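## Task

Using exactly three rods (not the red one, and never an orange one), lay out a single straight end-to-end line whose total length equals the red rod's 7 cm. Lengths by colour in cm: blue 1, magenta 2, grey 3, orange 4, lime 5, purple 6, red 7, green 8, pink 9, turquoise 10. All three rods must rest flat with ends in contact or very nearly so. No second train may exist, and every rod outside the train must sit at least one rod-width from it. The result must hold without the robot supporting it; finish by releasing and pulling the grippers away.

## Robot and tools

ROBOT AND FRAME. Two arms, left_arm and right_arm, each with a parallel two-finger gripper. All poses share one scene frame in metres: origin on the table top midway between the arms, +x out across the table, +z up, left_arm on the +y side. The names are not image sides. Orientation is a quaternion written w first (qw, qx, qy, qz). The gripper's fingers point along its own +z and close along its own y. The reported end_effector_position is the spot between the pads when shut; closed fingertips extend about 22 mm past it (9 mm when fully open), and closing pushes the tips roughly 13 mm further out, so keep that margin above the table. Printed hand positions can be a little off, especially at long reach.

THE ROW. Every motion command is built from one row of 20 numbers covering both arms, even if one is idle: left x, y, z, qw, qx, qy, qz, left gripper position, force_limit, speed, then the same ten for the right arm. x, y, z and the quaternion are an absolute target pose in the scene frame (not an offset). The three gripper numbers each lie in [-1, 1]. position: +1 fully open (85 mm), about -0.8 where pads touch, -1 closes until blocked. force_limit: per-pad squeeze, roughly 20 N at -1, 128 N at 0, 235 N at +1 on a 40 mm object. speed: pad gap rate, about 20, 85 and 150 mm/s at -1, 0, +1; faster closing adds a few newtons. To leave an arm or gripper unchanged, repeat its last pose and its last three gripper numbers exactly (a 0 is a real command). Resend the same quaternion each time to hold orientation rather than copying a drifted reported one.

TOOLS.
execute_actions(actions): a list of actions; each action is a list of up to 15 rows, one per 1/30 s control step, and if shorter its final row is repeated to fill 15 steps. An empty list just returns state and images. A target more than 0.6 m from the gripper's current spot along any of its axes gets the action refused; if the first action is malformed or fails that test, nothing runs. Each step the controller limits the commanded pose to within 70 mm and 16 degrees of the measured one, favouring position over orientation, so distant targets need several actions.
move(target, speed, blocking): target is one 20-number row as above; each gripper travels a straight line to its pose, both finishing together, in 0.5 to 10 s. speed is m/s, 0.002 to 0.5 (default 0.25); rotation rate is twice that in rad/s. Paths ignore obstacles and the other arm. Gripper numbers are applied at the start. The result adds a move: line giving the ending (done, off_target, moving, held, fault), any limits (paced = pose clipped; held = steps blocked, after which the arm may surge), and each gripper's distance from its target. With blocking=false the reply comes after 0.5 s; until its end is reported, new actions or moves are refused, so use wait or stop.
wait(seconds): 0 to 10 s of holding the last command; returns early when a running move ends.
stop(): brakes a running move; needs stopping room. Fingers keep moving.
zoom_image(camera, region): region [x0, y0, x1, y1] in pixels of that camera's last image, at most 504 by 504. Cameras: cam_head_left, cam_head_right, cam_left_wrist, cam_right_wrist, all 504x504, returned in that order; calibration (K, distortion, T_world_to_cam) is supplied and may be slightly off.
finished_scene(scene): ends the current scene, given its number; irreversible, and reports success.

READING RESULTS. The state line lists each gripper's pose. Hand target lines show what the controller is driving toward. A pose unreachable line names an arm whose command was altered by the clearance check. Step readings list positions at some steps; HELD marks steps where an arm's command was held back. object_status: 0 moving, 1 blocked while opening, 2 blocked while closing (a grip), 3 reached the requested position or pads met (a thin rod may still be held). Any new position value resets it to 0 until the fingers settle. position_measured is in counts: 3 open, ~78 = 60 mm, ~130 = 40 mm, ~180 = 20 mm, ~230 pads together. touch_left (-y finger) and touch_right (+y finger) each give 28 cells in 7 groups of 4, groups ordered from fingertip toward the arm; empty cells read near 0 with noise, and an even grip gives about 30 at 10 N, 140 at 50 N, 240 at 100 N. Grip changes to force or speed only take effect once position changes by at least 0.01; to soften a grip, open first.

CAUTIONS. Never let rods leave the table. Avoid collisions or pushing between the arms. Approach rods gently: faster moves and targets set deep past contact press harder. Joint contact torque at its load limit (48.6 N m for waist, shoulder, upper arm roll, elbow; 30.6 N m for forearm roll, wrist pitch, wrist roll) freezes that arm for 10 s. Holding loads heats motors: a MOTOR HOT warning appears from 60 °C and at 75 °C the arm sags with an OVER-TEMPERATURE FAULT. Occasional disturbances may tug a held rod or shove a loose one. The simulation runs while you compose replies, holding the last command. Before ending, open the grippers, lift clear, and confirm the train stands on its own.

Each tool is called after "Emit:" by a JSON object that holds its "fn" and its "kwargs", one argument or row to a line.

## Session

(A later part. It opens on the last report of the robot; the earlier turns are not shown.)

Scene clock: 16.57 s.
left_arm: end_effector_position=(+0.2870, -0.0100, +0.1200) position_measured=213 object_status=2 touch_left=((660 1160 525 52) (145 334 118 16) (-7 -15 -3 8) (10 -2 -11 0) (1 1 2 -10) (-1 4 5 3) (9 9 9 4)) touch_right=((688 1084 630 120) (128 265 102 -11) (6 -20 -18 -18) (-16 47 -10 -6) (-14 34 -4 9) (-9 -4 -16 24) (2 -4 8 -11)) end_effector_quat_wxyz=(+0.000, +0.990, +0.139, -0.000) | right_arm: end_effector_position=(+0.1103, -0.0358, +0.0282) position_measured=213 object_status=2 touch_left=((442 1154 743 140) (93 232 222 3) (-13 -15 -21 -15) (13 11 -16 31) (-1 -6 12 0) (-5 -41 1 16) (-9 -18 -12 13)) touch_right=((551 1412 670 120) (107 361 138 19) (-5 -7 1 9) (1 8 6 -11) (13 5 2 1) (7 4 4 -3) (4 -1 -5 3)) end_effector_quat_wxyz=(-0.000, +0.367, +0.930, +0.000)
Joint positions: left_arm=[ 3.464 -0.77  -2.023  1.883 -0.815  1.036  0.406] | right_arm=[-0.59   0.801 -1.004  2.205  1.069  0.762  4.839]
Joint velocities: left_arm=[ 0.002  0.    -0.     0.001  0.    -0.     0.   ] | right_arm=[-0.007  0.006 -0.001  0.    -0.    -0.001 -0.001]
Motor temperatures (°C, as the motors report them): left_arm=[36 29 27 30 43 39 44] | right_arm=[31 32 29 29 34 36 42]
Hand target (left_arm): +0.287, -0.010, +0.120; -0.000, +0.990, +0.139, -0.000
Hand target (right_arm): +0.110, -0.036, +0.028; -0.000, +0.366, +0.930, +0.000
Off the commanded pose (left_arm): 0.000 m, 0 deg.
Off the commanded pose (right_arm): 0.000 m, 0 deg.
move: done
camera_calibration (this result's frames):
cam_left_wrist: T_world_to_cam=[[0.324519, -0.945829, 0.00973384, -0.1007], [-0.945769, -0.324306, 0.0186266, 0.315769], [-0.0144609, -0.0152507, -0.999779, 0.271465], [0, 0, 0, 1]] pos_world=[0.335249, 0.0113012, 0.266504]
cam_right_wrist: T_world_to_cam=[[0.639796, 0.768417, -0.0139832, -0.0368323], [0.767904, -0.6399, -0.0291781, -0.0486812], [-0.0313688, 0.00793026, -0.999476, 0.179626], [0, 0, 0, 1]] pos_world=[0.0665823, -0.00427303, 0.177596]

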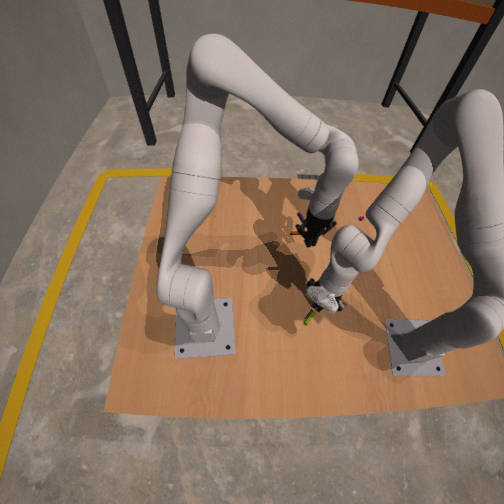

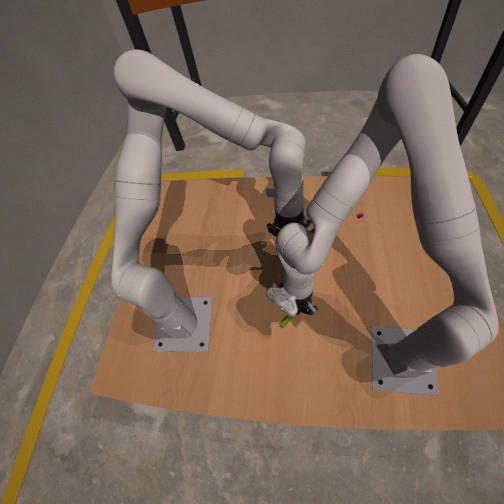

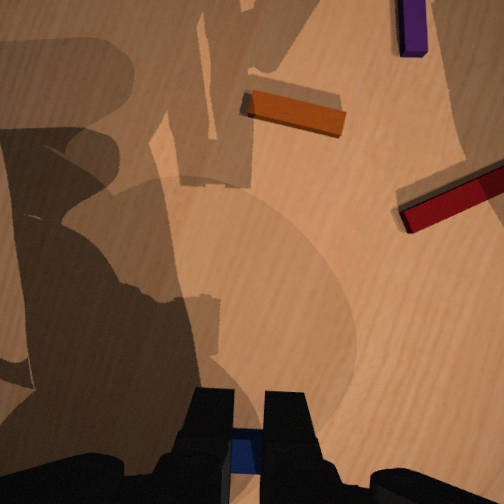

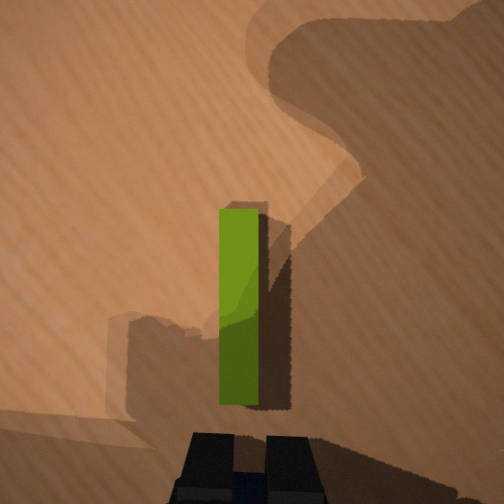

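Emit:
{"fn": "move", "kwargs": {
  "target": [0.287,-0.01,0.12,0,0.990,0.139,0,-1,-0.3,0, 0.1042,-0.0337,0.028,0,0.3665,0.9304,0,-1,-0.3,0],
  "speed": 0.03
}}

Emit:
{"fn": "move", "kwargs": {
  "target": [0.287,-0.01,0.12,0,0.990,0.139,0,-1,-0.3,0, 0.1042,-0.0337,0.028,0,0.3665,0.9304,0,0,0,0.5]
}}

Emit:
{"fn": "move", "kwargs": {
  "target": [0.287,-0.01,0.12,0,0.990,0.139,0,-1,-0.3,0, 0.1042,-0.0337,0.055,0,0.3665,0.9304,0,0,0,0.5],
  "speed": 0.1
}}

Emit:
{"fn": "move", "kwargs": {
  "target": [0.287,-0.01,0.12,0,0.990,0.139,0,-1,-0.3,0, 0.1218,-0.0501,0.055,0,0.3665,0.9304,0,-1,-1,0.5],
  "speed": 0.1
}}

Emit:
{"fn": "move", "kwargs": {
  "target": [0.287,-0.01,0.12,0,0.990,0.139,0,-1,-0.3,0, 0.1218,-0.0501,0.029,0,0.3665,0.9304,0,-1,-1,0.5],
  "speed": 0.1
}}

Scene clock: 17.63 s.
left_arm: end_effector_position=(+0.2870, -0.0100, +0.1200) position_measured=213 object_status=2 touch_left=((669 1163 537 54) (156 347 131 19) (-7 -6 -8 3) (-4 -4 -9 7) (9 -6 5 -4) (-7 15 13 -1) (-4 6 1 15)) touch_right=((684 1112 626 80) (148 254 134 16) (-9 -1 12 -20) (8 29 8 -12) (-12 -10 -4 -9) (32 -19 1 6) (0 -6 -20 14)) end_effector_quat_wxyz=(+0.000, +0.990, +0.139, -0.000) | right_arm: end_effector_position=(+0.1044, -0.0336, +0.0281) position_measured=213 object_status=2 touch_left=((439 1145 735 149) (82 261 188 10) (-21 4 -6 -11) (16 2 17 22) (2 -14 -13 0) (24 12 7 -1) (1 -22 -20 -21)) touch_right=((543 1416 667 122) (113 358 149 26) (-2 -3 4 3) (-1 -13 12 -2) (8 1 -1 14) (5 -5 -11 -1) (11 -1 -14 9)) end_effector_quat_wxyz=(+0.000, +0.367, +0.930, +0.000)
Joint positions: left_arm=[ 3.464 -0.77  -2.023  1.883 -0.815  1.036  0.406] | right_arm=[-0.61   0.8   -1.004  2.206  1.07   0.762  4.818]
Joint velocities: left_arm=[-0.001  0.    -0.001  0.     0.     0.001 -0.   ] | right_arm=[-0.003  0.    -0.002 -0.     0.     0.001 -0.001]
Motor temperatures (°C, as the motors report them): left_arm=[36 29 27 30 43 39 44] | right_arm=[31 32 29 29 34 36 42]
Hand target (left_arm): +0.287, -0.010, +0.120; -0.000, +0.990, +0.139, -0.000
Hand target (right_arm): +0.104, -0.034, +0.028; -0.000, +0.367, +0.930, +0.000
Off the commanded pose (left_arm): 0.000 m, 0 deg.
Off the commanded pose (right_arm): 0.000 m, 0 deg.
move: done
camera_calibration (this result's frames):
cam_left_wrist: T_world_to_cam=[[0.324521, -0.945828, 0.00973632, -0.1007], [-0.945768, -0.324308, 0.0186254, 0.315772], [-0.0144589, -0.0152526, -0.999779, 0.271466], [0, 0, 0, 1]] pos_world=[0.335251, 0.0113027, 0.266505]
cam_right_wrist: T_world_to_cam=[[0.639609, 0.768577, -0.0137742, -0.034722], [0.76809, -0.639712, -0.0283995, -0.0427612], [-0.0306388, 0.00758472, -0.999502, 0.179264], [0, 0, 0, 1]] pos_world=[0.0605454, -0.00202792, 0.177482]

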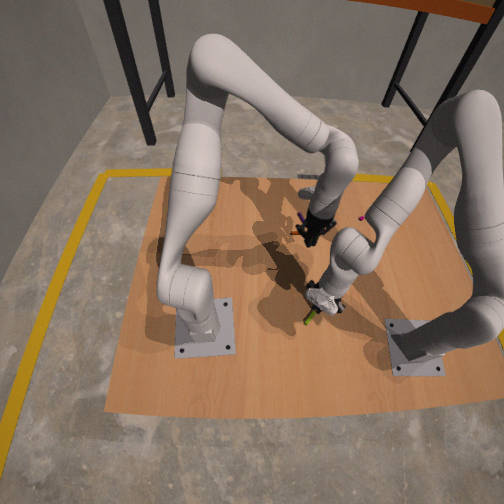

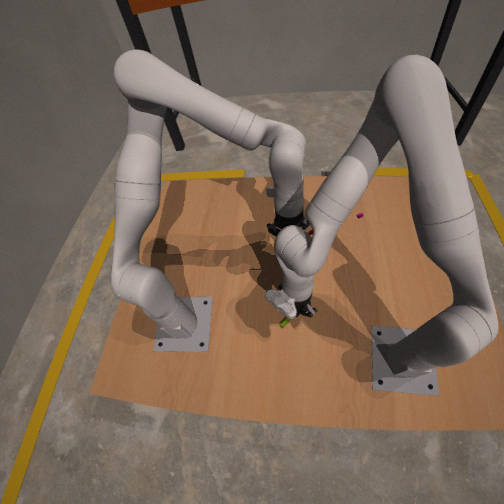

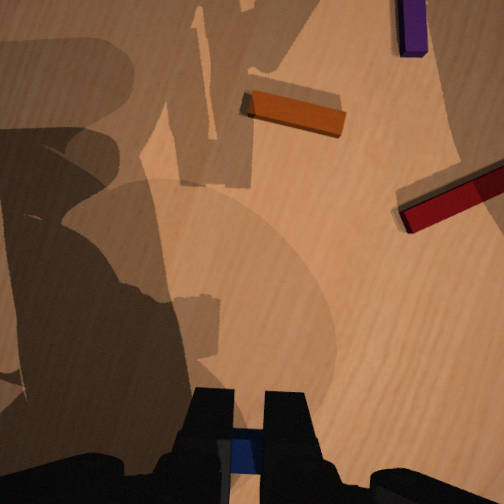

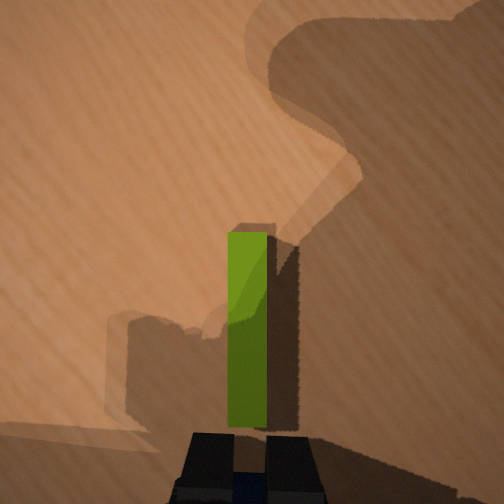

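Scene clock: 18.33 s.
left_arm: end_effector_position=(+0.2870, -0.0100, +0.1200) position_measured=213 object_status=2 touch_left=((683 1161 529 57) (152 346 131 14) (-11 -4 1 5) (4 -7 6 -3) (11 -4 -2 -1) (-8 11 14 -10) (7 7 3 -3)) touch_right=((697 1115 638 62) (136 258 121 4) (-26 36 -19 -7) (-12 9 12 3) (-13 -17 24 -8) (16 20 15 19) (24 18 -29 -30)) end_effector_quat_wxyz=(+0.000, +0.990, +0.139, -0.000) | right_arm: end_effector_position=(+0.1042, -0.0337, +0.0280) position_measured=129 object_status=0 touch_left=((1 -6 13 -20) (-6 -13 26 26) (21 -28 0 -19) (-9 26 30 13) (12 -37 26 -10) (36 6 0 9) (-6 -10 9 13)) touch_right=((12 2 -3 6) (9 10 -7 -12) (9 -7 1 2) (-7 -7 12 3) (-4 -5 3 3) (5 -3 1 -9) (2 11 -4 7)) end_effector_quat_wxyz=(-0.000, +0.367, +0.930, +0.000)
Joint positions: left_arm=[ 3.464 -0.77  -2.023  1.883 -0.815  1.036  0.406] | right_arm=[-0.61   0.801 -1.004  2.206  1.07   0.762  4.818]
Joint velocities: left_arm=[-0.001  0.     0.    -0.001 -0.    -0.     0.   ] | right_arm=[ 0.001  0.001 -0.     0.     0.     0.003 -0.   ]
Motor temperatures (°C, as the motors report them): left_arm=[36 29 27 30 43 39 44] | right_arm=[31 32 29 29 34 36 42]
Hand target (left_arm): +0.287, -0.010, +0.120; +0.000, +0.990, +0.139, +0.000
Hand target (right_arm): +0.104, -0.034, +0.028; -0.000, +0.367, +0.930, +0.000
Off the commanded pose (left_arm): 0.000 m, 0 deg.
Off the commanded pose (right_arm): 0.000 m, 0 deg.
move: done
camera_calibration (this result's frames):
cam_left_wrist: T_world_to_cam=[[0.324521, -0.945828, 0.00973653, -0.1007], [-0.945768, -0.324308, 0.0186255, 0.315772], [-0.0144589, -0.0152529, -0.999779, 0.271466], [0, 0, 0, 1]] pos_world=[0.335251, 0.0113027, 0.266505]
cam_right_wrist: T_world_to_cam=[[0.639345, 0.768787, -0.0142967, -0.0344647], [0.768292, -0.639464, -0.028515, -0.0426532], [-0.0310642, 0.00724686, -0.999491, 0.179159], [0, 0, 0, 1]] pos_world=[0.0603704, -0.00207754, 0.177359]

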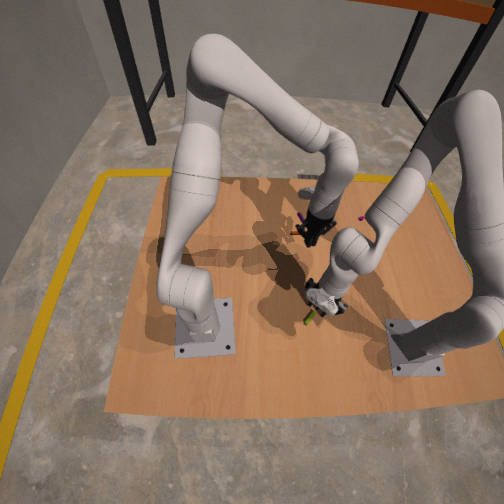

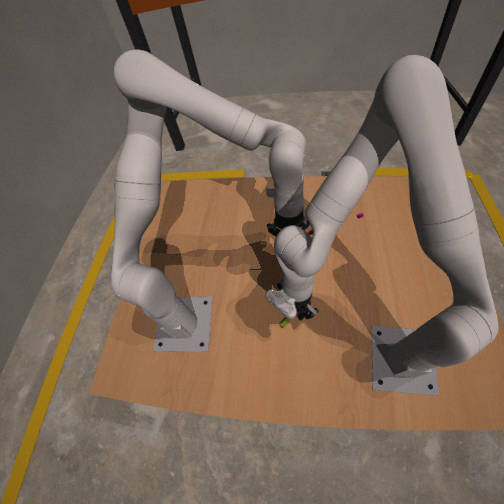

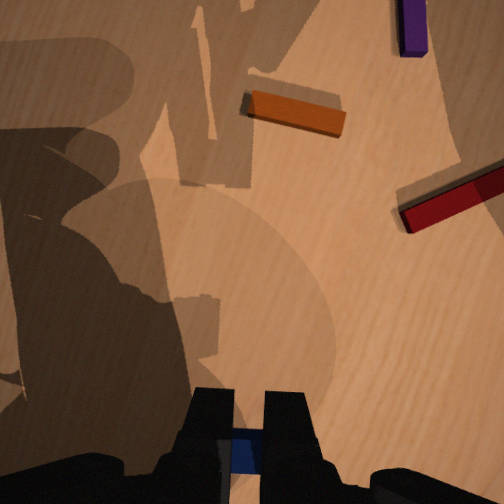

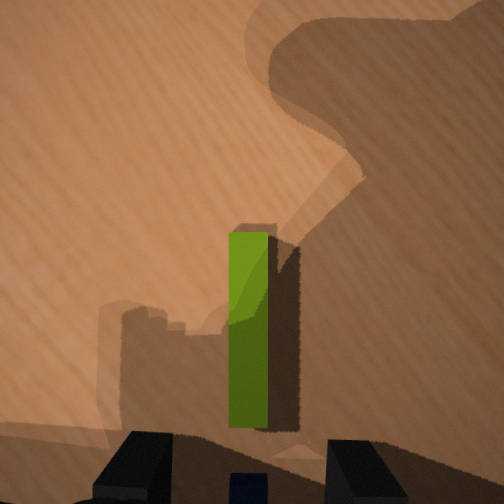

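Scene clock: 19.07 s.
left_arm: end_effector_position=(+0.2870, -0.0100, +0.1200) position_measured=213 object_status=2 touch_left=((670 1159 533 53) (136 332 130 15) (-2 -11 2 4) (0 2 0 3) (0 0 1 -4) (-4 15 -10 -3) (3 12 9 6)) touch_right=((680 1128 662 95) (153 256 104 36) (6 -29 -15 4) (13 21 -8 5) (-31 -1 -2 -10) (3 12 13 0) (17 5 -5 -4)) end_effector_quat_wxyz=(+0.000, +0.990, +0.139, -0.000) | right_arm: end_effector_position=(+0.1040, -0.0338, +0.0549) position_measured=129 object_status=3 touch_left=((14 -2 20 20) (12 7 -3 -22) (21 2 -4 14) (-23 3 20 -11) (-3 -5 5 -6) (-6 -6 -4 2) (4 9 14 -16)) touch_right=((8 -11 3 -11) (-4 2 -9 -1) (-3 -8 -6 5) (9 -7 -4 -12) (-8 10 5 16) (7 -8 -3 6) (2 9 -11 4)) end_effector_quat_wxyz=(+0.000, +0.366, +0.931, -0.000)
Joint positions: left_arm=[ 3.464 -0.77  -2.023  1.883 -0.815  1.036  0.406] | right_arm=[-0.562  0.748 -1.074  2.187  0.968  0.812  4.9  ]
Joint velocities: left_arm=[ 0.    -0.     0.     0.    -0.     0.     0.001] | right_arm=[ 0.005 -0.003  0.002  0.     0.    -0.001  0.001]
Motor temperatures (°C, as the motors report them): left_arm=[36 29 27 30 43 39 44] | right_arm=[31 32 29 29 34 36 42]
Hand target (left_arm): +0.287, -0.010, +0.120; +0.000, +0.990, +0.139, +0.000
Hand target (right_arm): +0.104, -0.034, +0.055; +0.000, +0.367, +0.930, -0.000
Off the commanded pose (left_arm): 0.000 m, 0 deg.
Off the commanded pose (right_arm): 0.000 m, 0 deg.
move: done
camera_calibration (this result's frames):
cam_left_wrist: T_world_to_cam=[[0.324521, -0.945828, 0.00973645, -0.1007], [-0.945768, -0.324308, 0.0186254, 0.315772], [-0.0144588, -0.0152527, -0.999779, 0.271466], [0, 0, 0, 1]] pos_world=[0.335251, 0.0113026, 0.266505]
cam_right_wrist: T_world_to_cam=[[0.638967, 0.769096, -0.0145535, -0.0338265], [0.768606, -0.639095, -0.0283171, -0.0417814], [-0.0310797, 0.00690784, -0.999493, 0.206012], [0, 0, 0, 1]] pos_world=[0.0601302, -0.00210954, 0.204232]

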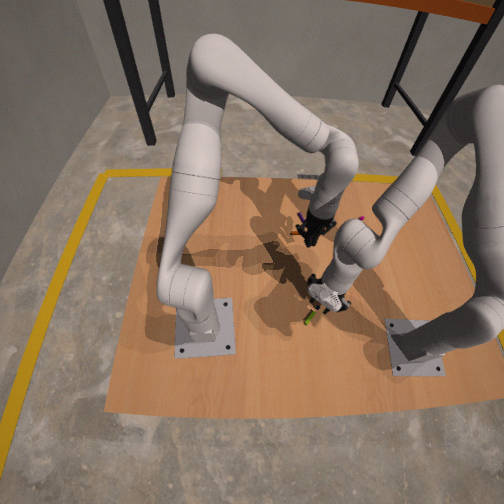

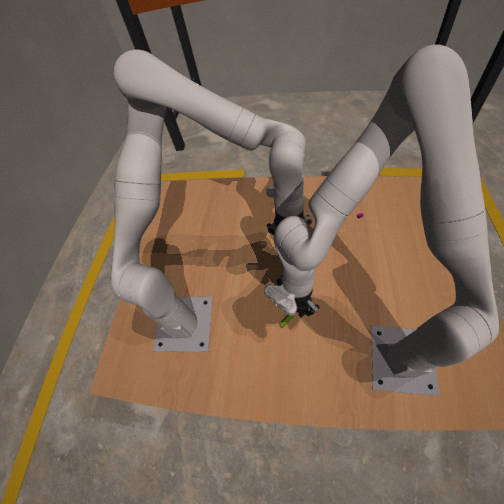

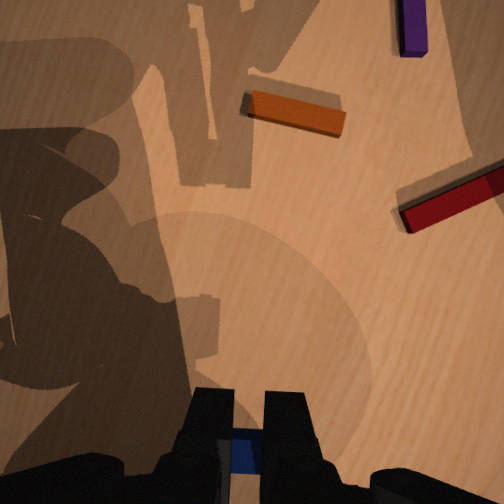

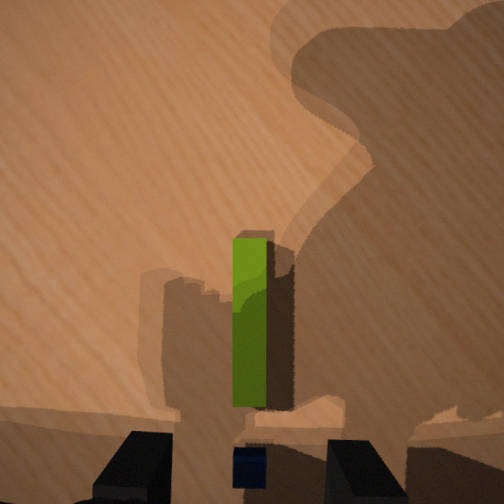

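Scene clock: 19.77 s.
left_arm: end_effector_position=(+0.2870, -0.0100, +0.1200) position_measured=213 object_status=2 touch_left=((672 1168 523 58) (149 342 126 10) (-3 -7 3 7) (1 -7 -11 5) (7 -8 -5 -9) (3 5 1 4) (-11 12 8 -6)) touch_right=((667 1092 665 68) (136 226 106 10) (-7 18 7 19) (-9 29 32 -31) (-14 -12 26 -23) (-31 -29 -13 13) (-11 5 -17 -2)) end_effector_quat_wxyz=(+0.000, +0.990, +0.139, -0.000) | right_arm: end_effector_position=(+0.1216, -0.0500, +0.0550) position_measured=230 object_status=3 touch_left=((-2 -18 -21 -2) (-12 12 0 20) (12 -11 14 -14) (48 51 52 71) (112 123 142 107) (128 159 136 106) (196 137 162 185)) touch_right=((3 -5 -7 6) (10 0 -6 3) (4 2 0 2) (47 39 52 62) (96 125 101 98) (137 146 155 155) (231 154 193 182)) end_effector_quat_wxyz=(+0.000, +0.366, +0.931, -0.000)
Joint positions: left_arm=[ 3.464 -0.77  -2.023  1.883 -0.815  1.036  0.406] | right_arm=[-0.487  0.739 -1.08   2.209  0.973  0.802  4.955]
Joint velocities: left_arm=[ 0.  0.  0. -0. -0. -0. -0.] | right_arm=[ 0.007 -0.003  0.003 -0.    -0.002 -0.002  0.002]
Motor temperatures (°C, as the motors report them): left_arm=[36 29 27 30 43 39 44] | right_arm=[31 32 29 29 34 36 42]
Hand target (left_arm): +0.287, -0.010, +0.120; +0.000, +0.990, +0.139, +0.000
Hand target (right_arm): +0.122, -0.050, +0.055; +0.000, +0.366, +0.930, -0.000
Off the commanded pose (left_arm): 0.000 m, 0 deg.
Off the commanded pose (right_arm): 0.000 m, 0 deg.
move: done
camera_calibration (this result's frames):
cam_left_wrist: T_world_to_cam=[[0.324521, -0.945828, 0.00973623, -0.1007], [-0.945768, -0.324308, 0.0186254, 0.315772], [-0.0144589, -0.0152526, -0.999779, 0.271466], [0, 0, 0, 1]] pos_world=[0.335251, 0.0113026, 0.266505]
cam_right_wrist: T_world_to_cam=[[0.638612, 0.769394, -0.0144161, -0.0325215], [0.768909, -0.638737, -0.0281862, -0.0657371], [-0.0308944, 0.00691535, -0.999499, 0.206723], [0, 0, 0, 1]] pos_world=[0.077701, -0.0183964, 0.204297]

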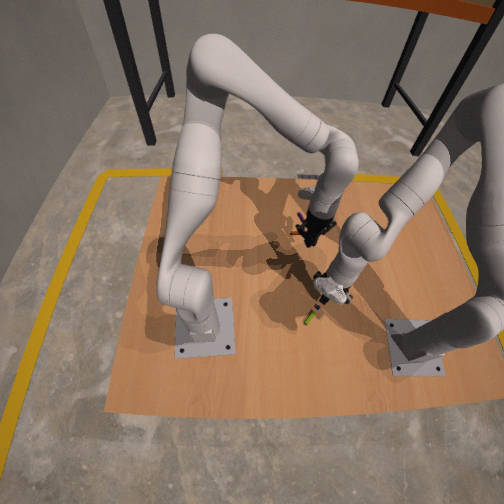

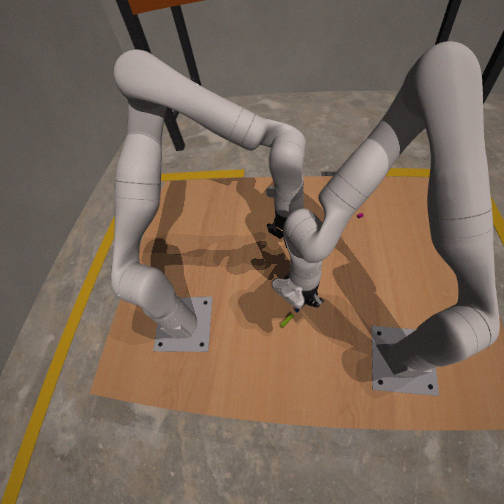

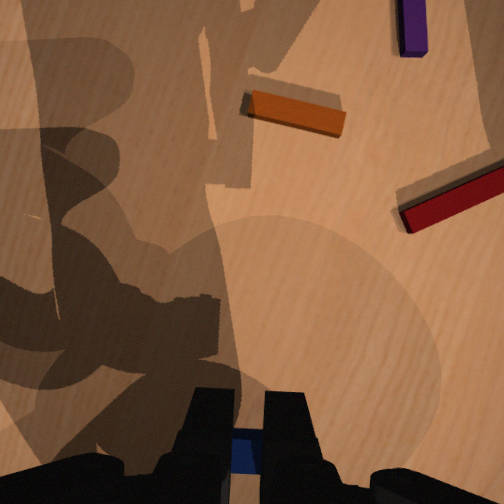

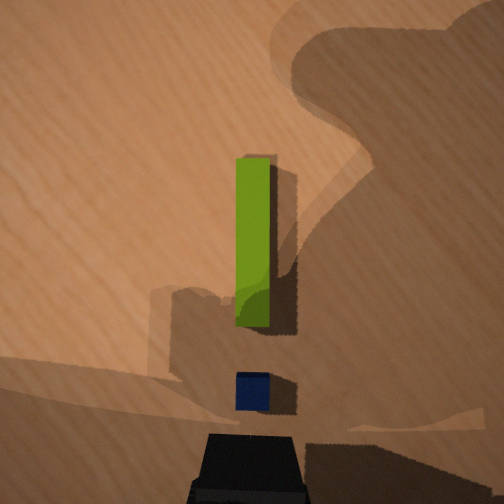

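Scene clock: 20.50 s.
left_arm: end_effector_position=(+0.2870, -0.0100, +0.1200) position_measured=213 object_status=2 touch_left=((673 1169 526 60) (151 339 125 12) (-1 5 -3 10) (-2 -2 -5 -2) (14 -13 5 -7) (-10 10 13 -4) (2 10 9 6)) touch_right=((681 1076 620 55) (133 241 105 16) (16 -7 -13 -9) (-4 -17 40 -28) (-16 11 16 22) (-8 0 4 9) (10 20 6 -41)) end_effector_quat_wxyz=(+0.000, +0.990, +0.139, -0.000) | right_arm: end_effector_position=(+0.1220, -0.0500, +0.0291) position_measured=230 object_status=3 touch_left=((15 8 21 -14) (6 13 -5 12) (25 3 21 25) (35 54 24 55) (89 110 141 112) (129 147 142 98) (210 151 153 208)) touch_right=((9 0 -3 -6) (1 -6 -3 2) (8 -2 9 14) (43 35 62 49) (95 122 104 106) (139 150 159 161) (233 157 195 181)) end_effector_quat_wxyz=(-0.000, +0.367, +0.930, +0.000)
Joint positions: left_arm=[ 3.464 -0.77  -2.023  1.883 -0.815  1.036  0.406] | right_arm=[-0.535  0.791 -1.008  2.228  1.075  0.752  4.873]
Joint velocities: left_arm=[-0.001 -0.     0.     0.001 -0.     0.    -0.   ] | right_arm=[-0.005  0.004 -0.001  0.     0.002  0.001 -0.   ]
Motor temperatures (°C, as the motors report them): left_arm=[36 29 27 30 43 39 44] | right_arm=[31 32 29 29 34 36 42]
Hand target (left_arm): +0.287, -0.010, +0.120; +0.000, +0.990, +0.139, +0.000
Hand target (right_arm): +0.122, -0.050, +0.029; -0.000, +0.366, +0.930, +0.000
Off the commanded pose (left_arm): 0.000 m, 0 deg.
Off the commanded pose (right_arm): 0.000 m, 0 deg.
move: done
camera_calibration (this result's frames):
cam_left_wrist: T_world_to_cam=[[0.324521, -0.945828, 0.00973625, -0.1007], [-0.945768, -0.324308, 0.0186254, 0.315772], [-0.0144589, -0.0152526, -0.999779, 0.271466], [0, 0, 0, 1]] pos_world=[0.335251, 0.0113027, 0.266505]
cam_right_wrist: T_world_to_cam=[[0.639705, 0.768493, -0.0140272, -0.0333404], [0.767994, -0.639813, -0.0287015, -0.0667467], [-0.0310317, 0.00758767, -0.99949, 0.180963], [0, 0, 0, 1]] pos_world=[0.0782047, -0.0184567, 0.178487]

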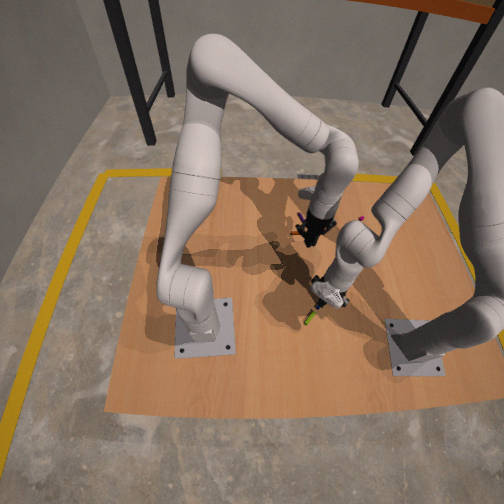

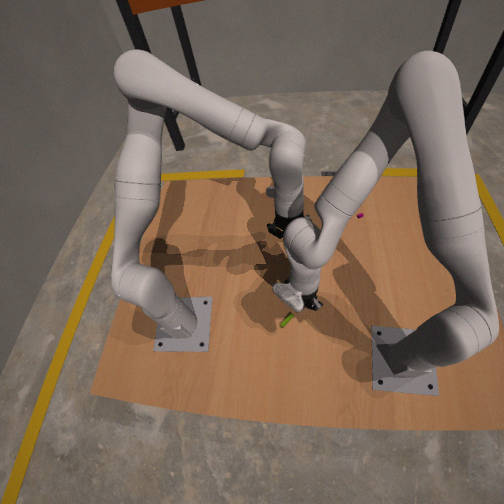

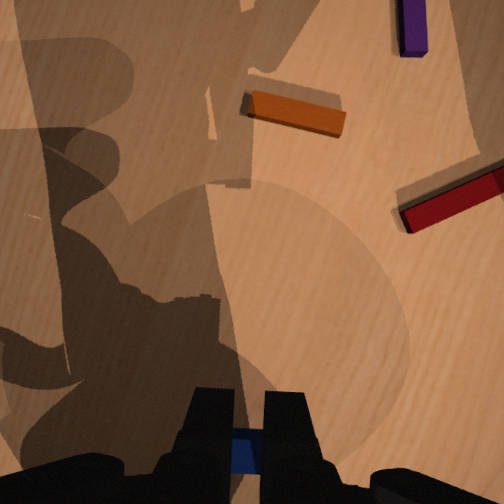

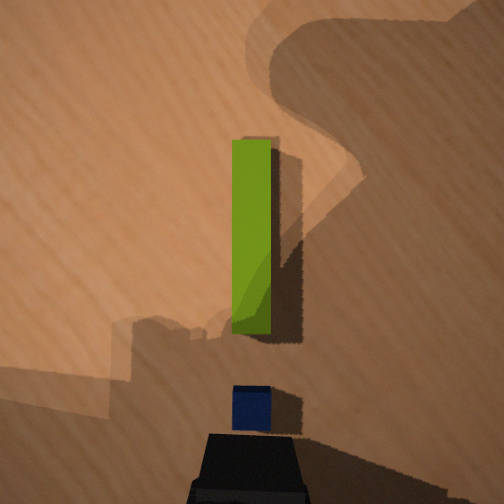

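Emit:
{"fn": "move", "kwargs": {
  "target": [0.287,-0.01,0.12,0,0.990,0.139,0,-1,-0.3,0, 0.1115,-0.0405,0.029,0,0.3665,0.9304,0,-1,-1,0.5],
  "speed": 0.03
}}

Scene clock: 21.40 s.
left_arm: end_effector_position=(+0.2870, -0.0100, +0.1200) position_measured=213 object_status=2 touch_left=((675 1167 529 53) (146 323 117 11) (8 -3 -1 4) (10 7 -6 -6) (10 2 -10 3) (-14 -4 9 -2) (7 3 4 5)) touch_right=((661 1101 662 77) (138 234 114 25) (-7 -6 -1 -14) (9 10 15 0) (0 4 5 -1) (-7 15 17 -8) (8 2 -20 19)) end_effector_quat_wxyz=(+0.000, +0.990, +0.139, -0.000) | right_arm: end_effector_position=(+0.1116, -0.0405, +0.0290) position_measured=230 object_status=3 touch_left=((-19 -19 43 6) (12 -6 5 -11) (1 10 9 2) (10 56 74 64) (76 105 151 123) (114 146 141 68) (193 139 159 202)) touch_right=((3 2 -6 7) (-3 7 -7 -14) (2 8 2 7) (47 42 54 53) (91 129 106 97) (142 159 159 159) (231 147 191 172)) end_effector_quat_wxyz=(-0.000, +0.367, +0.930, +0.000)
Joint positions: left_arm=[ 3.464 -0.77  -2.023  1.883 -0.815  1.036  0.406] | right_arm=[-0.577  0.796 -1.008  2.216  1.071  0.759  4.841]
Joint velocities: left_arm=[-0.001 -0.    -0.    -0.001  0.     0.    -0.   ] | right_arm=[-0.004  0.001 -0.001 -0.001  0.001  0.002 -0.001]
Motor temperatures (°C, as the motors report them): left_arm=[36 29 27 30 43 39 44] | right_arm=[31 32 29 29 34 36 42]
Hand target (left_arm): +0.287, -0.010, +0.120; +0.000, +0.990, +0.139, +0.000
Hand target (right_arm): +0.111, -0.040, +0.029; -0.000, +0.367, +0.930, +0.000
Off the commanded pose (left_arm): 0.000 m, 0 deg.
Off the commanded pose (right_arm): 0.000 m, 0 deg.
move: done
camera_calibration (this result's frames):
cam_left_wrist: T_world_to_cam=[[0.324521, -0.945828, 0.00973616, -0.1007], [-0.945768, -0.324308, 0.0186257, 0.315771], [-0.0144592, -0.0152526, -0.999779, 0.271466], [0, 0, 0, 1]] pos_world=[0.335251, 0.0113027, 0.266505]
cam_right_wrist: T_world_to_cam=[[0.639756, 0.768446, -0.0142345, -0.0340001], [0.767946, -0.639872, -0.0286997, -0.052672], [-0.0311624, 0.00742948, -0.999487, 0.180484], [0, 0, 0, 1]] pos_world=[0.0678253, -0.00891693, 0.178395]

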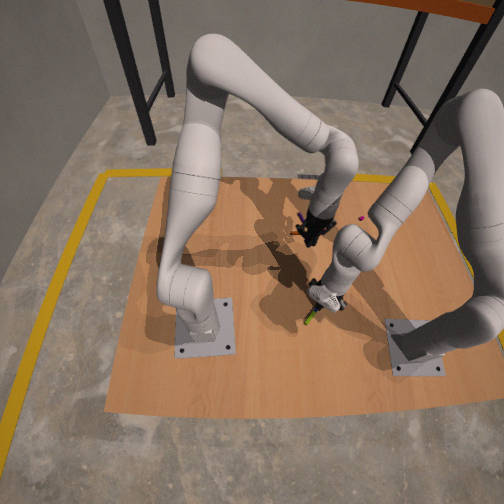

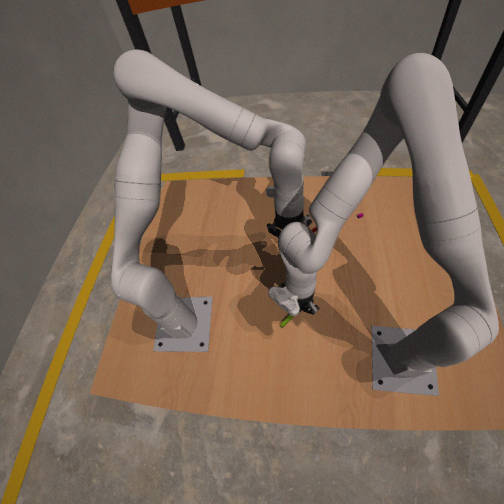

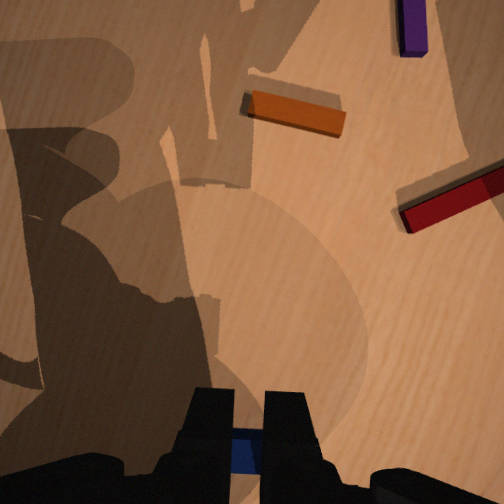

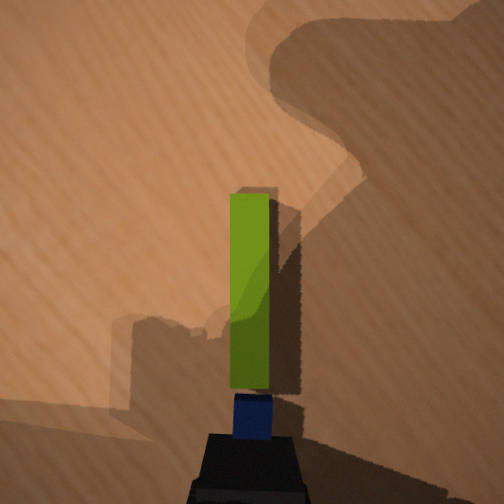

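Emit:
{"fn": "move", "kwargs": {
  "target": [0.287,-0.01,0.12,0,0.990,0.139,0,-1,-0.3,0, 0.1104,-0.0395,0.029,0,0.3665,0.9304,0,-1,-1,0.5],
  "speed": 0.02
}}

Emit:
{"fn": "move", "kwargs": {
  "target": [0.287,-0.01,0.12,0,0.990,0.139,0,-1,-0.3,0, 0.118,-0.047,0.08,0,0.3665,0.9304,0,-1,-1,0.5],
  "speed": 0.15
}}

Emit:
{"fn": "move", "kwargs": {
  "target": [0.0443,0.0222,0.10,0,0.9304,-0.3665,0,-1,-0.3,0, 0.2,-0.3,0.2,0,0.3665,0.9304,0,1,0,0],
  "speed": 0.3
}}

Scene clock: 22.40 s.
left_arm: end_effector_position=(+0.2870, -0.0100, +0.1200) position_measured=213 object_status=2 touch_left=((671 1169 527 55) (144 352 129 15) (0 -16 -10 3) (1 -3 -4 -11) (10 -9 3 -6) (2 9 -5 -8) (1 -5 8 10)) touch_right=((673 1125 645 66) (135 225 135 3) (6 14 6 17) (-10 9 22 9) (3 -24 5 -19) (-31 -22 25 19) (20 -10 -15 -12)) end_effector_quat_wxyz=(+0.000, +0.990, +0.139, -0.000) | right_arm: end_effector_position=(+0.1104, -0.0395, +0.0290) position_measured=230 object_status=3 touch_left=((16 10 -14 10) (24 6 25 24) (-5 25 5 -3) (24 65 31 61) (53 124 129 103) (147 158 149 76) (207 121 157 214)) touch_right=((8 4 2 -7) (1 7 -3 -10) (3 -3 18 5) (42 40 71 60) (99 118 97 103) (146 152 151 158) (228 163 189 183)) end_effector_quat_wxyz=(-0.000, +0.367, +0.930, +0.000)
Joint positions: left_arm=[ 3.464 -0.77  -2.023  1.883 -0.815  1.036  0.406] | right_arm=[-0.582  0.796 -1.008  2.214  1.07   0.76   4.838]
Joint velocities: left_arm=[-0.001 -0.     0.     0.     0.    -0.001  0.   ] | right_arm=[-0.     0.    -0.     0.001 -0.001  0.001  0.001]
Motor temperatures (°C, as the motors report them): left_arm=[36 29 27 30 43 39 44] | right_arm=[31 32 29 29 34 36 42]
Hand target (left_arm): +0.287, -0.010, +0.120; +0.000, +0.990, +0.139, +0.000
Hand target (right_arm): +0.110, -0.039, +0.029; -0.000, +0.367, +0.930, +0.000
Off the commanded pose (left_arm): 0.000 m, 0 deg.
Off the commanded pose (right_arm): 0.000 m, 0 deg.
move: done
camera_calibration (this result's frames):
cam_left_wrist: T_world_to_cam=[[0.324521, -0.945828, 0.00973614, -0.1007], [-0.945768, -0.324308, 0.0186256, 0.315771], [-0.0144591, -0.0152525, -0.999779, 0.271466], [0, 0, 0, 1]] pos_world=[0.335251, 0.0113027, 0.266505]
cam_right_wrist: T_world_to_cam=[[0.639382, 0.768757, -0.0142925, -0.0339643], [0.768261, -0.6395, -0.028535, -0.051104], [-0.0310765, 0.00726439, -0.999491, 0.180398], [0, 0, 0, 1]] pos_world=[0.0665835, -0.0078812, 0.178363]

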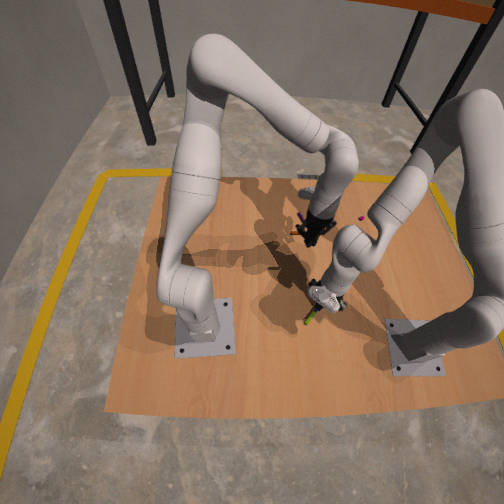

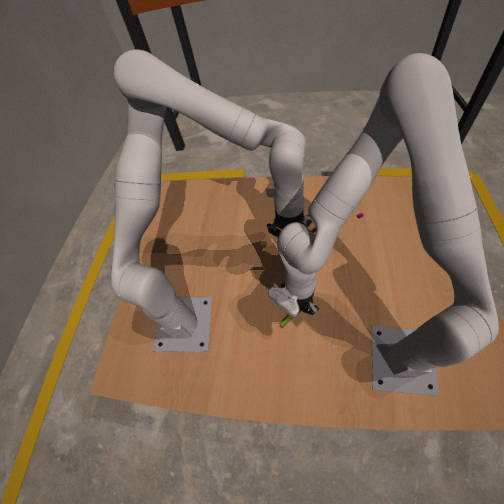

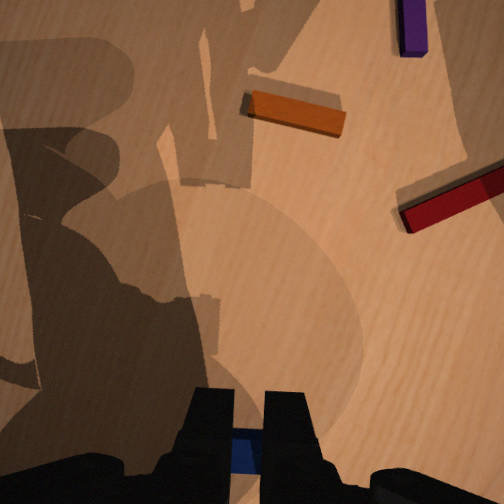

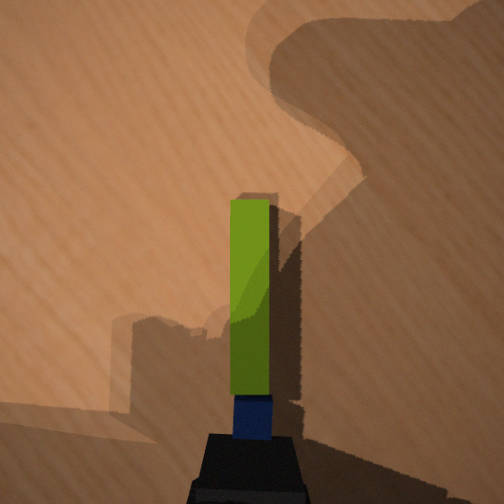

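Scene clock: 23.23 s.
left_arm: end_effector_position=(+0.2870, -0.0100, +0.1200) position_measured=213 object_status=2 touch_left=((671 1167 532 58) (145 341 115 16) (-7 -3 -12 14) (9 -7 -1 -5) (10 -9 -8 -2) (3 4 8 1) (-1 1 4 7)) touch_right=((679 1099 617 76) (115 269 116 8) (8 -7 11 27) (0 9 -6 -2) (5 7 -14 -31) (-4 5 23 30) (6 -1 -36 -38)) end_effector_quat_wxyz=(+0.000, +0.990, +0.139, -0.000) | right_arm: end_effector_position=(+0.1178, -0.0471, +0.0799) position_measured=230 object_status=3 touch_left=((-8 -3 21 4) (11 -10 -8 18) (0 -35 6 -6) (45 48 55 61) (69 118 158 119) (152 146 147 102) (199 137 155 181)) touch_right=((7 0 4 -8) (4 -2 2 0) (-4 0 5 11) (53 45 58 58) (103 125 101 99) (144 152 159 163) (231 159 194 172)) end_effector_quat_wxyz=(+0.000, +0.366, +0.931, -0.000)
Joint positions: left_arm=[ 3.464 -0.77  -2.023  1.883 -0.815  1.036  0.406] | right_arm=[-0.455  0.691 -1.142  2.182  0.88   0.851  5.018]
Joint velocities: left_arm=[ 0.003 -0.    -0.     0.     0.    -0.    -0.   ] | right_arm=[ 0.008 -0.003  0.     0.     0.    -0.001  0.   ]
Motor temperatures (°C, as the motors report them): left_arm=[36 29 27 30 43 39 44] | right_arm=[31 32 29 29 34 36 42]
Hand target (left_arm): +0.287, -0.010, +0.120; +0.000, +0.990, +0.139, +0.000
Hand target (right_arm): +0.118, -0.047, +0.080; +0.000, +0.367, +0.930, -0.000
Off the commanded pose (left_arm): 0.000 m, 0 deg.
Off the commanded pose (right_arm): 0.000 m, 0 deg.
move: done
camera_calibration (this result's frames):
cam_left_wrist: T_world_to_cam=[[0.324521, -0.945828, 0.00973634, -0.1007], [-0.945768, -0.324308, 0.0186255, 0.315772], [-0.014459, -0.0152527, -0.999779, 0.271466], [0, 0, 0, 1]] pos_world=[0.335251, 0.0113027, 0.266505]
cam_right_wrist: T_world_to_cam=[[0.638919, 0.769138, -0.0145027, -0.0320121], [0.768662, -0.639049, -0.0278557, -0.0602803], [-0.0306928, 0.00664991, -0.999507, 0.231445], [0, 0, 0, 1]] pos_world=[0.073892, -0.0154394, 0.229187]

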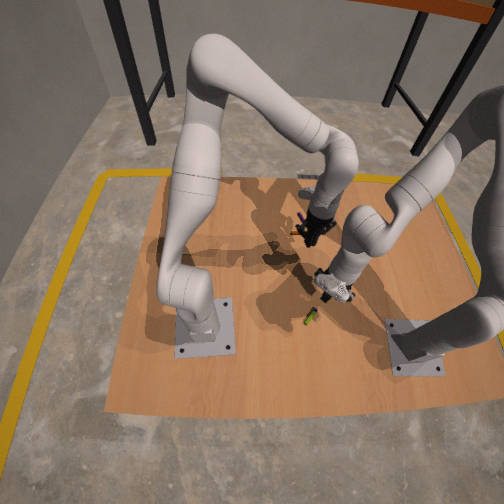

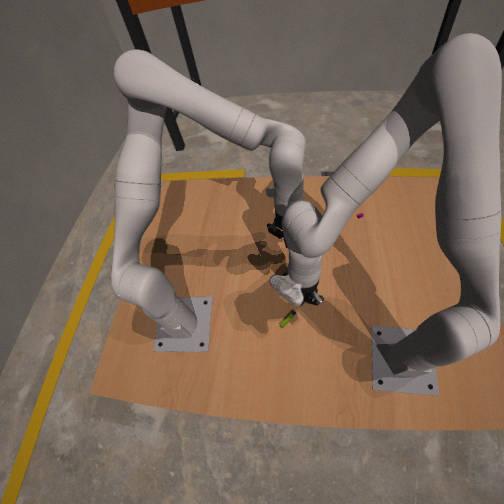

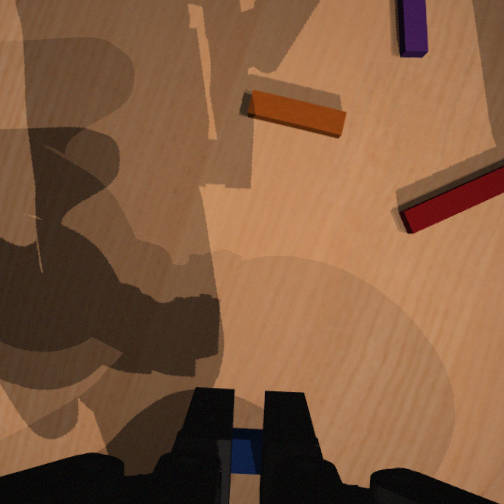

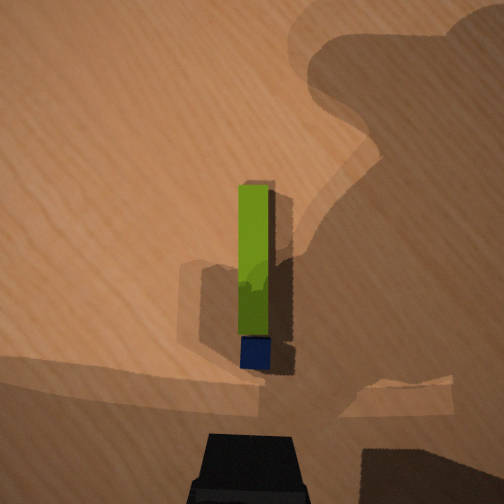

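Scene clock: 25.53 s.
left_arm: end_effector_position=(+0.0459, +0.0227, +0.0998) position_measured=213 object_status=2 touch_left=((661 1164 527 63) (144 334 125 5) (-5 -8 -1 4) (5 -5 -4 -3) (11 1 -1 -6) (-6 8 2 -2) (-8 -1 6 -5)) touch_right=((684 1106 649 93) (140 226 109 23) (29 8 27 -22) (-3 -1 5 -1) (-3 16 -8 -11) (5 -2 27 11) (6 -8 19 1)) end_effector_quat_wxyz=(+0.001, +0.930, -0.366, +0.002) | right_arm: end_effector_position=(+0.2001, -0.3009, +0.1995) position_measured=3 object_status=3 touch_left=((14 1 2 -3) (7 3 26 3) (0 -19 -3 -8) (15 23 5 5) (-11 21 11 -29) (14 -7 -9 11) (-9 -23 13 3)) touch_right=((5 -2 -4 0) (6 -4 5 -8) (5 -13 4 0) (0 -9 17 2) (1 -11 1 8) (-1 -3 -11 1) (0 9 -1 -3)) end_effector_quat_wxyz=(+0.001, +0.366, +0.931, -0.003)
Joint positions: left_arm=[ 3.915 -0.747 -1.822  2.259 -0.966  0.932  0.3  ] | right_arm=[ 1.07   0.539 -1.902  2.238  0.563  1.165  6.053]
Joint velocities: left_arm=[ 0.003 -0.     0.     0.001 -0.     0.     0.001] | right_arm=[ 0.015  0.005 -0.001 -0.001 -0.     0.001 -0.002]
Motor temperatures (°C, as the motors report them): left_arm=[36 29 27 30 43 39 44] | right_arm=[31 32 29 29 34 36 42]
Hand target (left_arm): +0.046, +0.023, +0.100; +0.001, +0.930, -0.367, +0.002
Hand target (right_arm): +0.200, -0.301, +0.199; +0.001, +0.367, +0.930, -0.003
Off the commanded pose (left_arm): 0.002 m, 0 deg.
Off the commanded pose (right_arm): 0.001 m, 0 deg.
move: done
camera_calibration (this result's frames):
cam_left_wrist: T_world_to_cam=[[-0.643324, -0.765526, 0.0101962, 0.0489714], [-0.765386, 0.643402, 0.0147752, 0.0688878], [-0.017871, 0.0017012, -0.999839, 0.248099], [0, 0, 0, 1]] pos_world=[0.088664, -0.0072557, 0.246542]
cam_right_wrist: T_world_to_cam=[[0.638597, 0.769303, -0.0191291, 0.113369], [0.768935, -0.638883, -0.0238073, -0.283236], [-0.0305363, 0.000494208, -0.999534, 0.353342], [0, 0, 0, 1]] pos_world=[0.156183, -0.268345, 0.348603]

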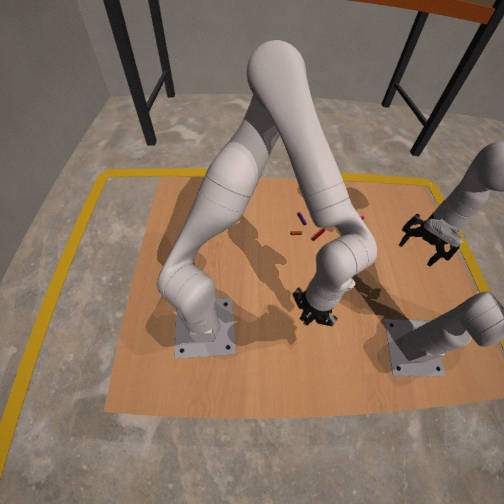

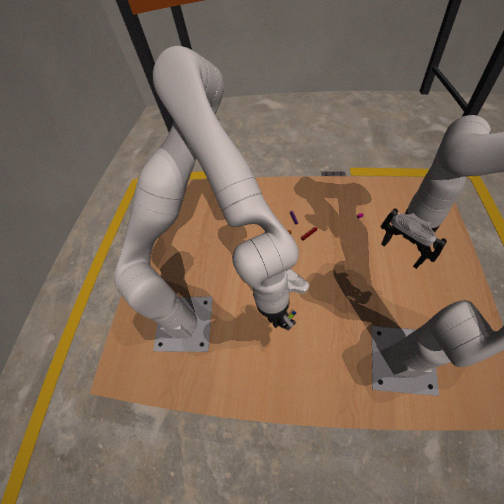

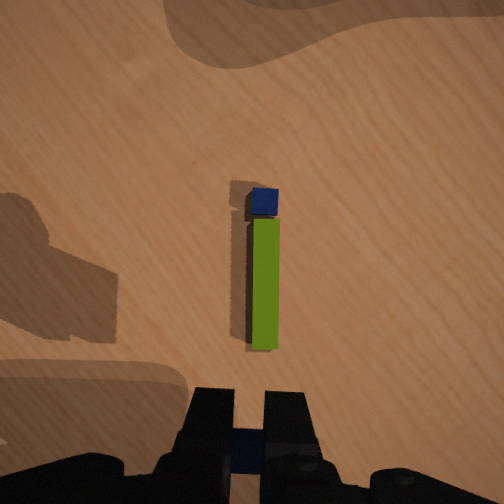

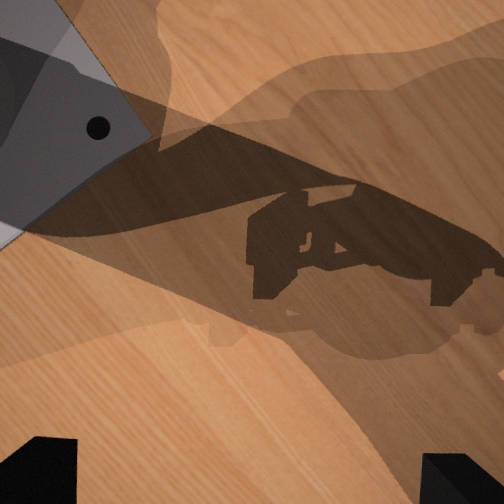

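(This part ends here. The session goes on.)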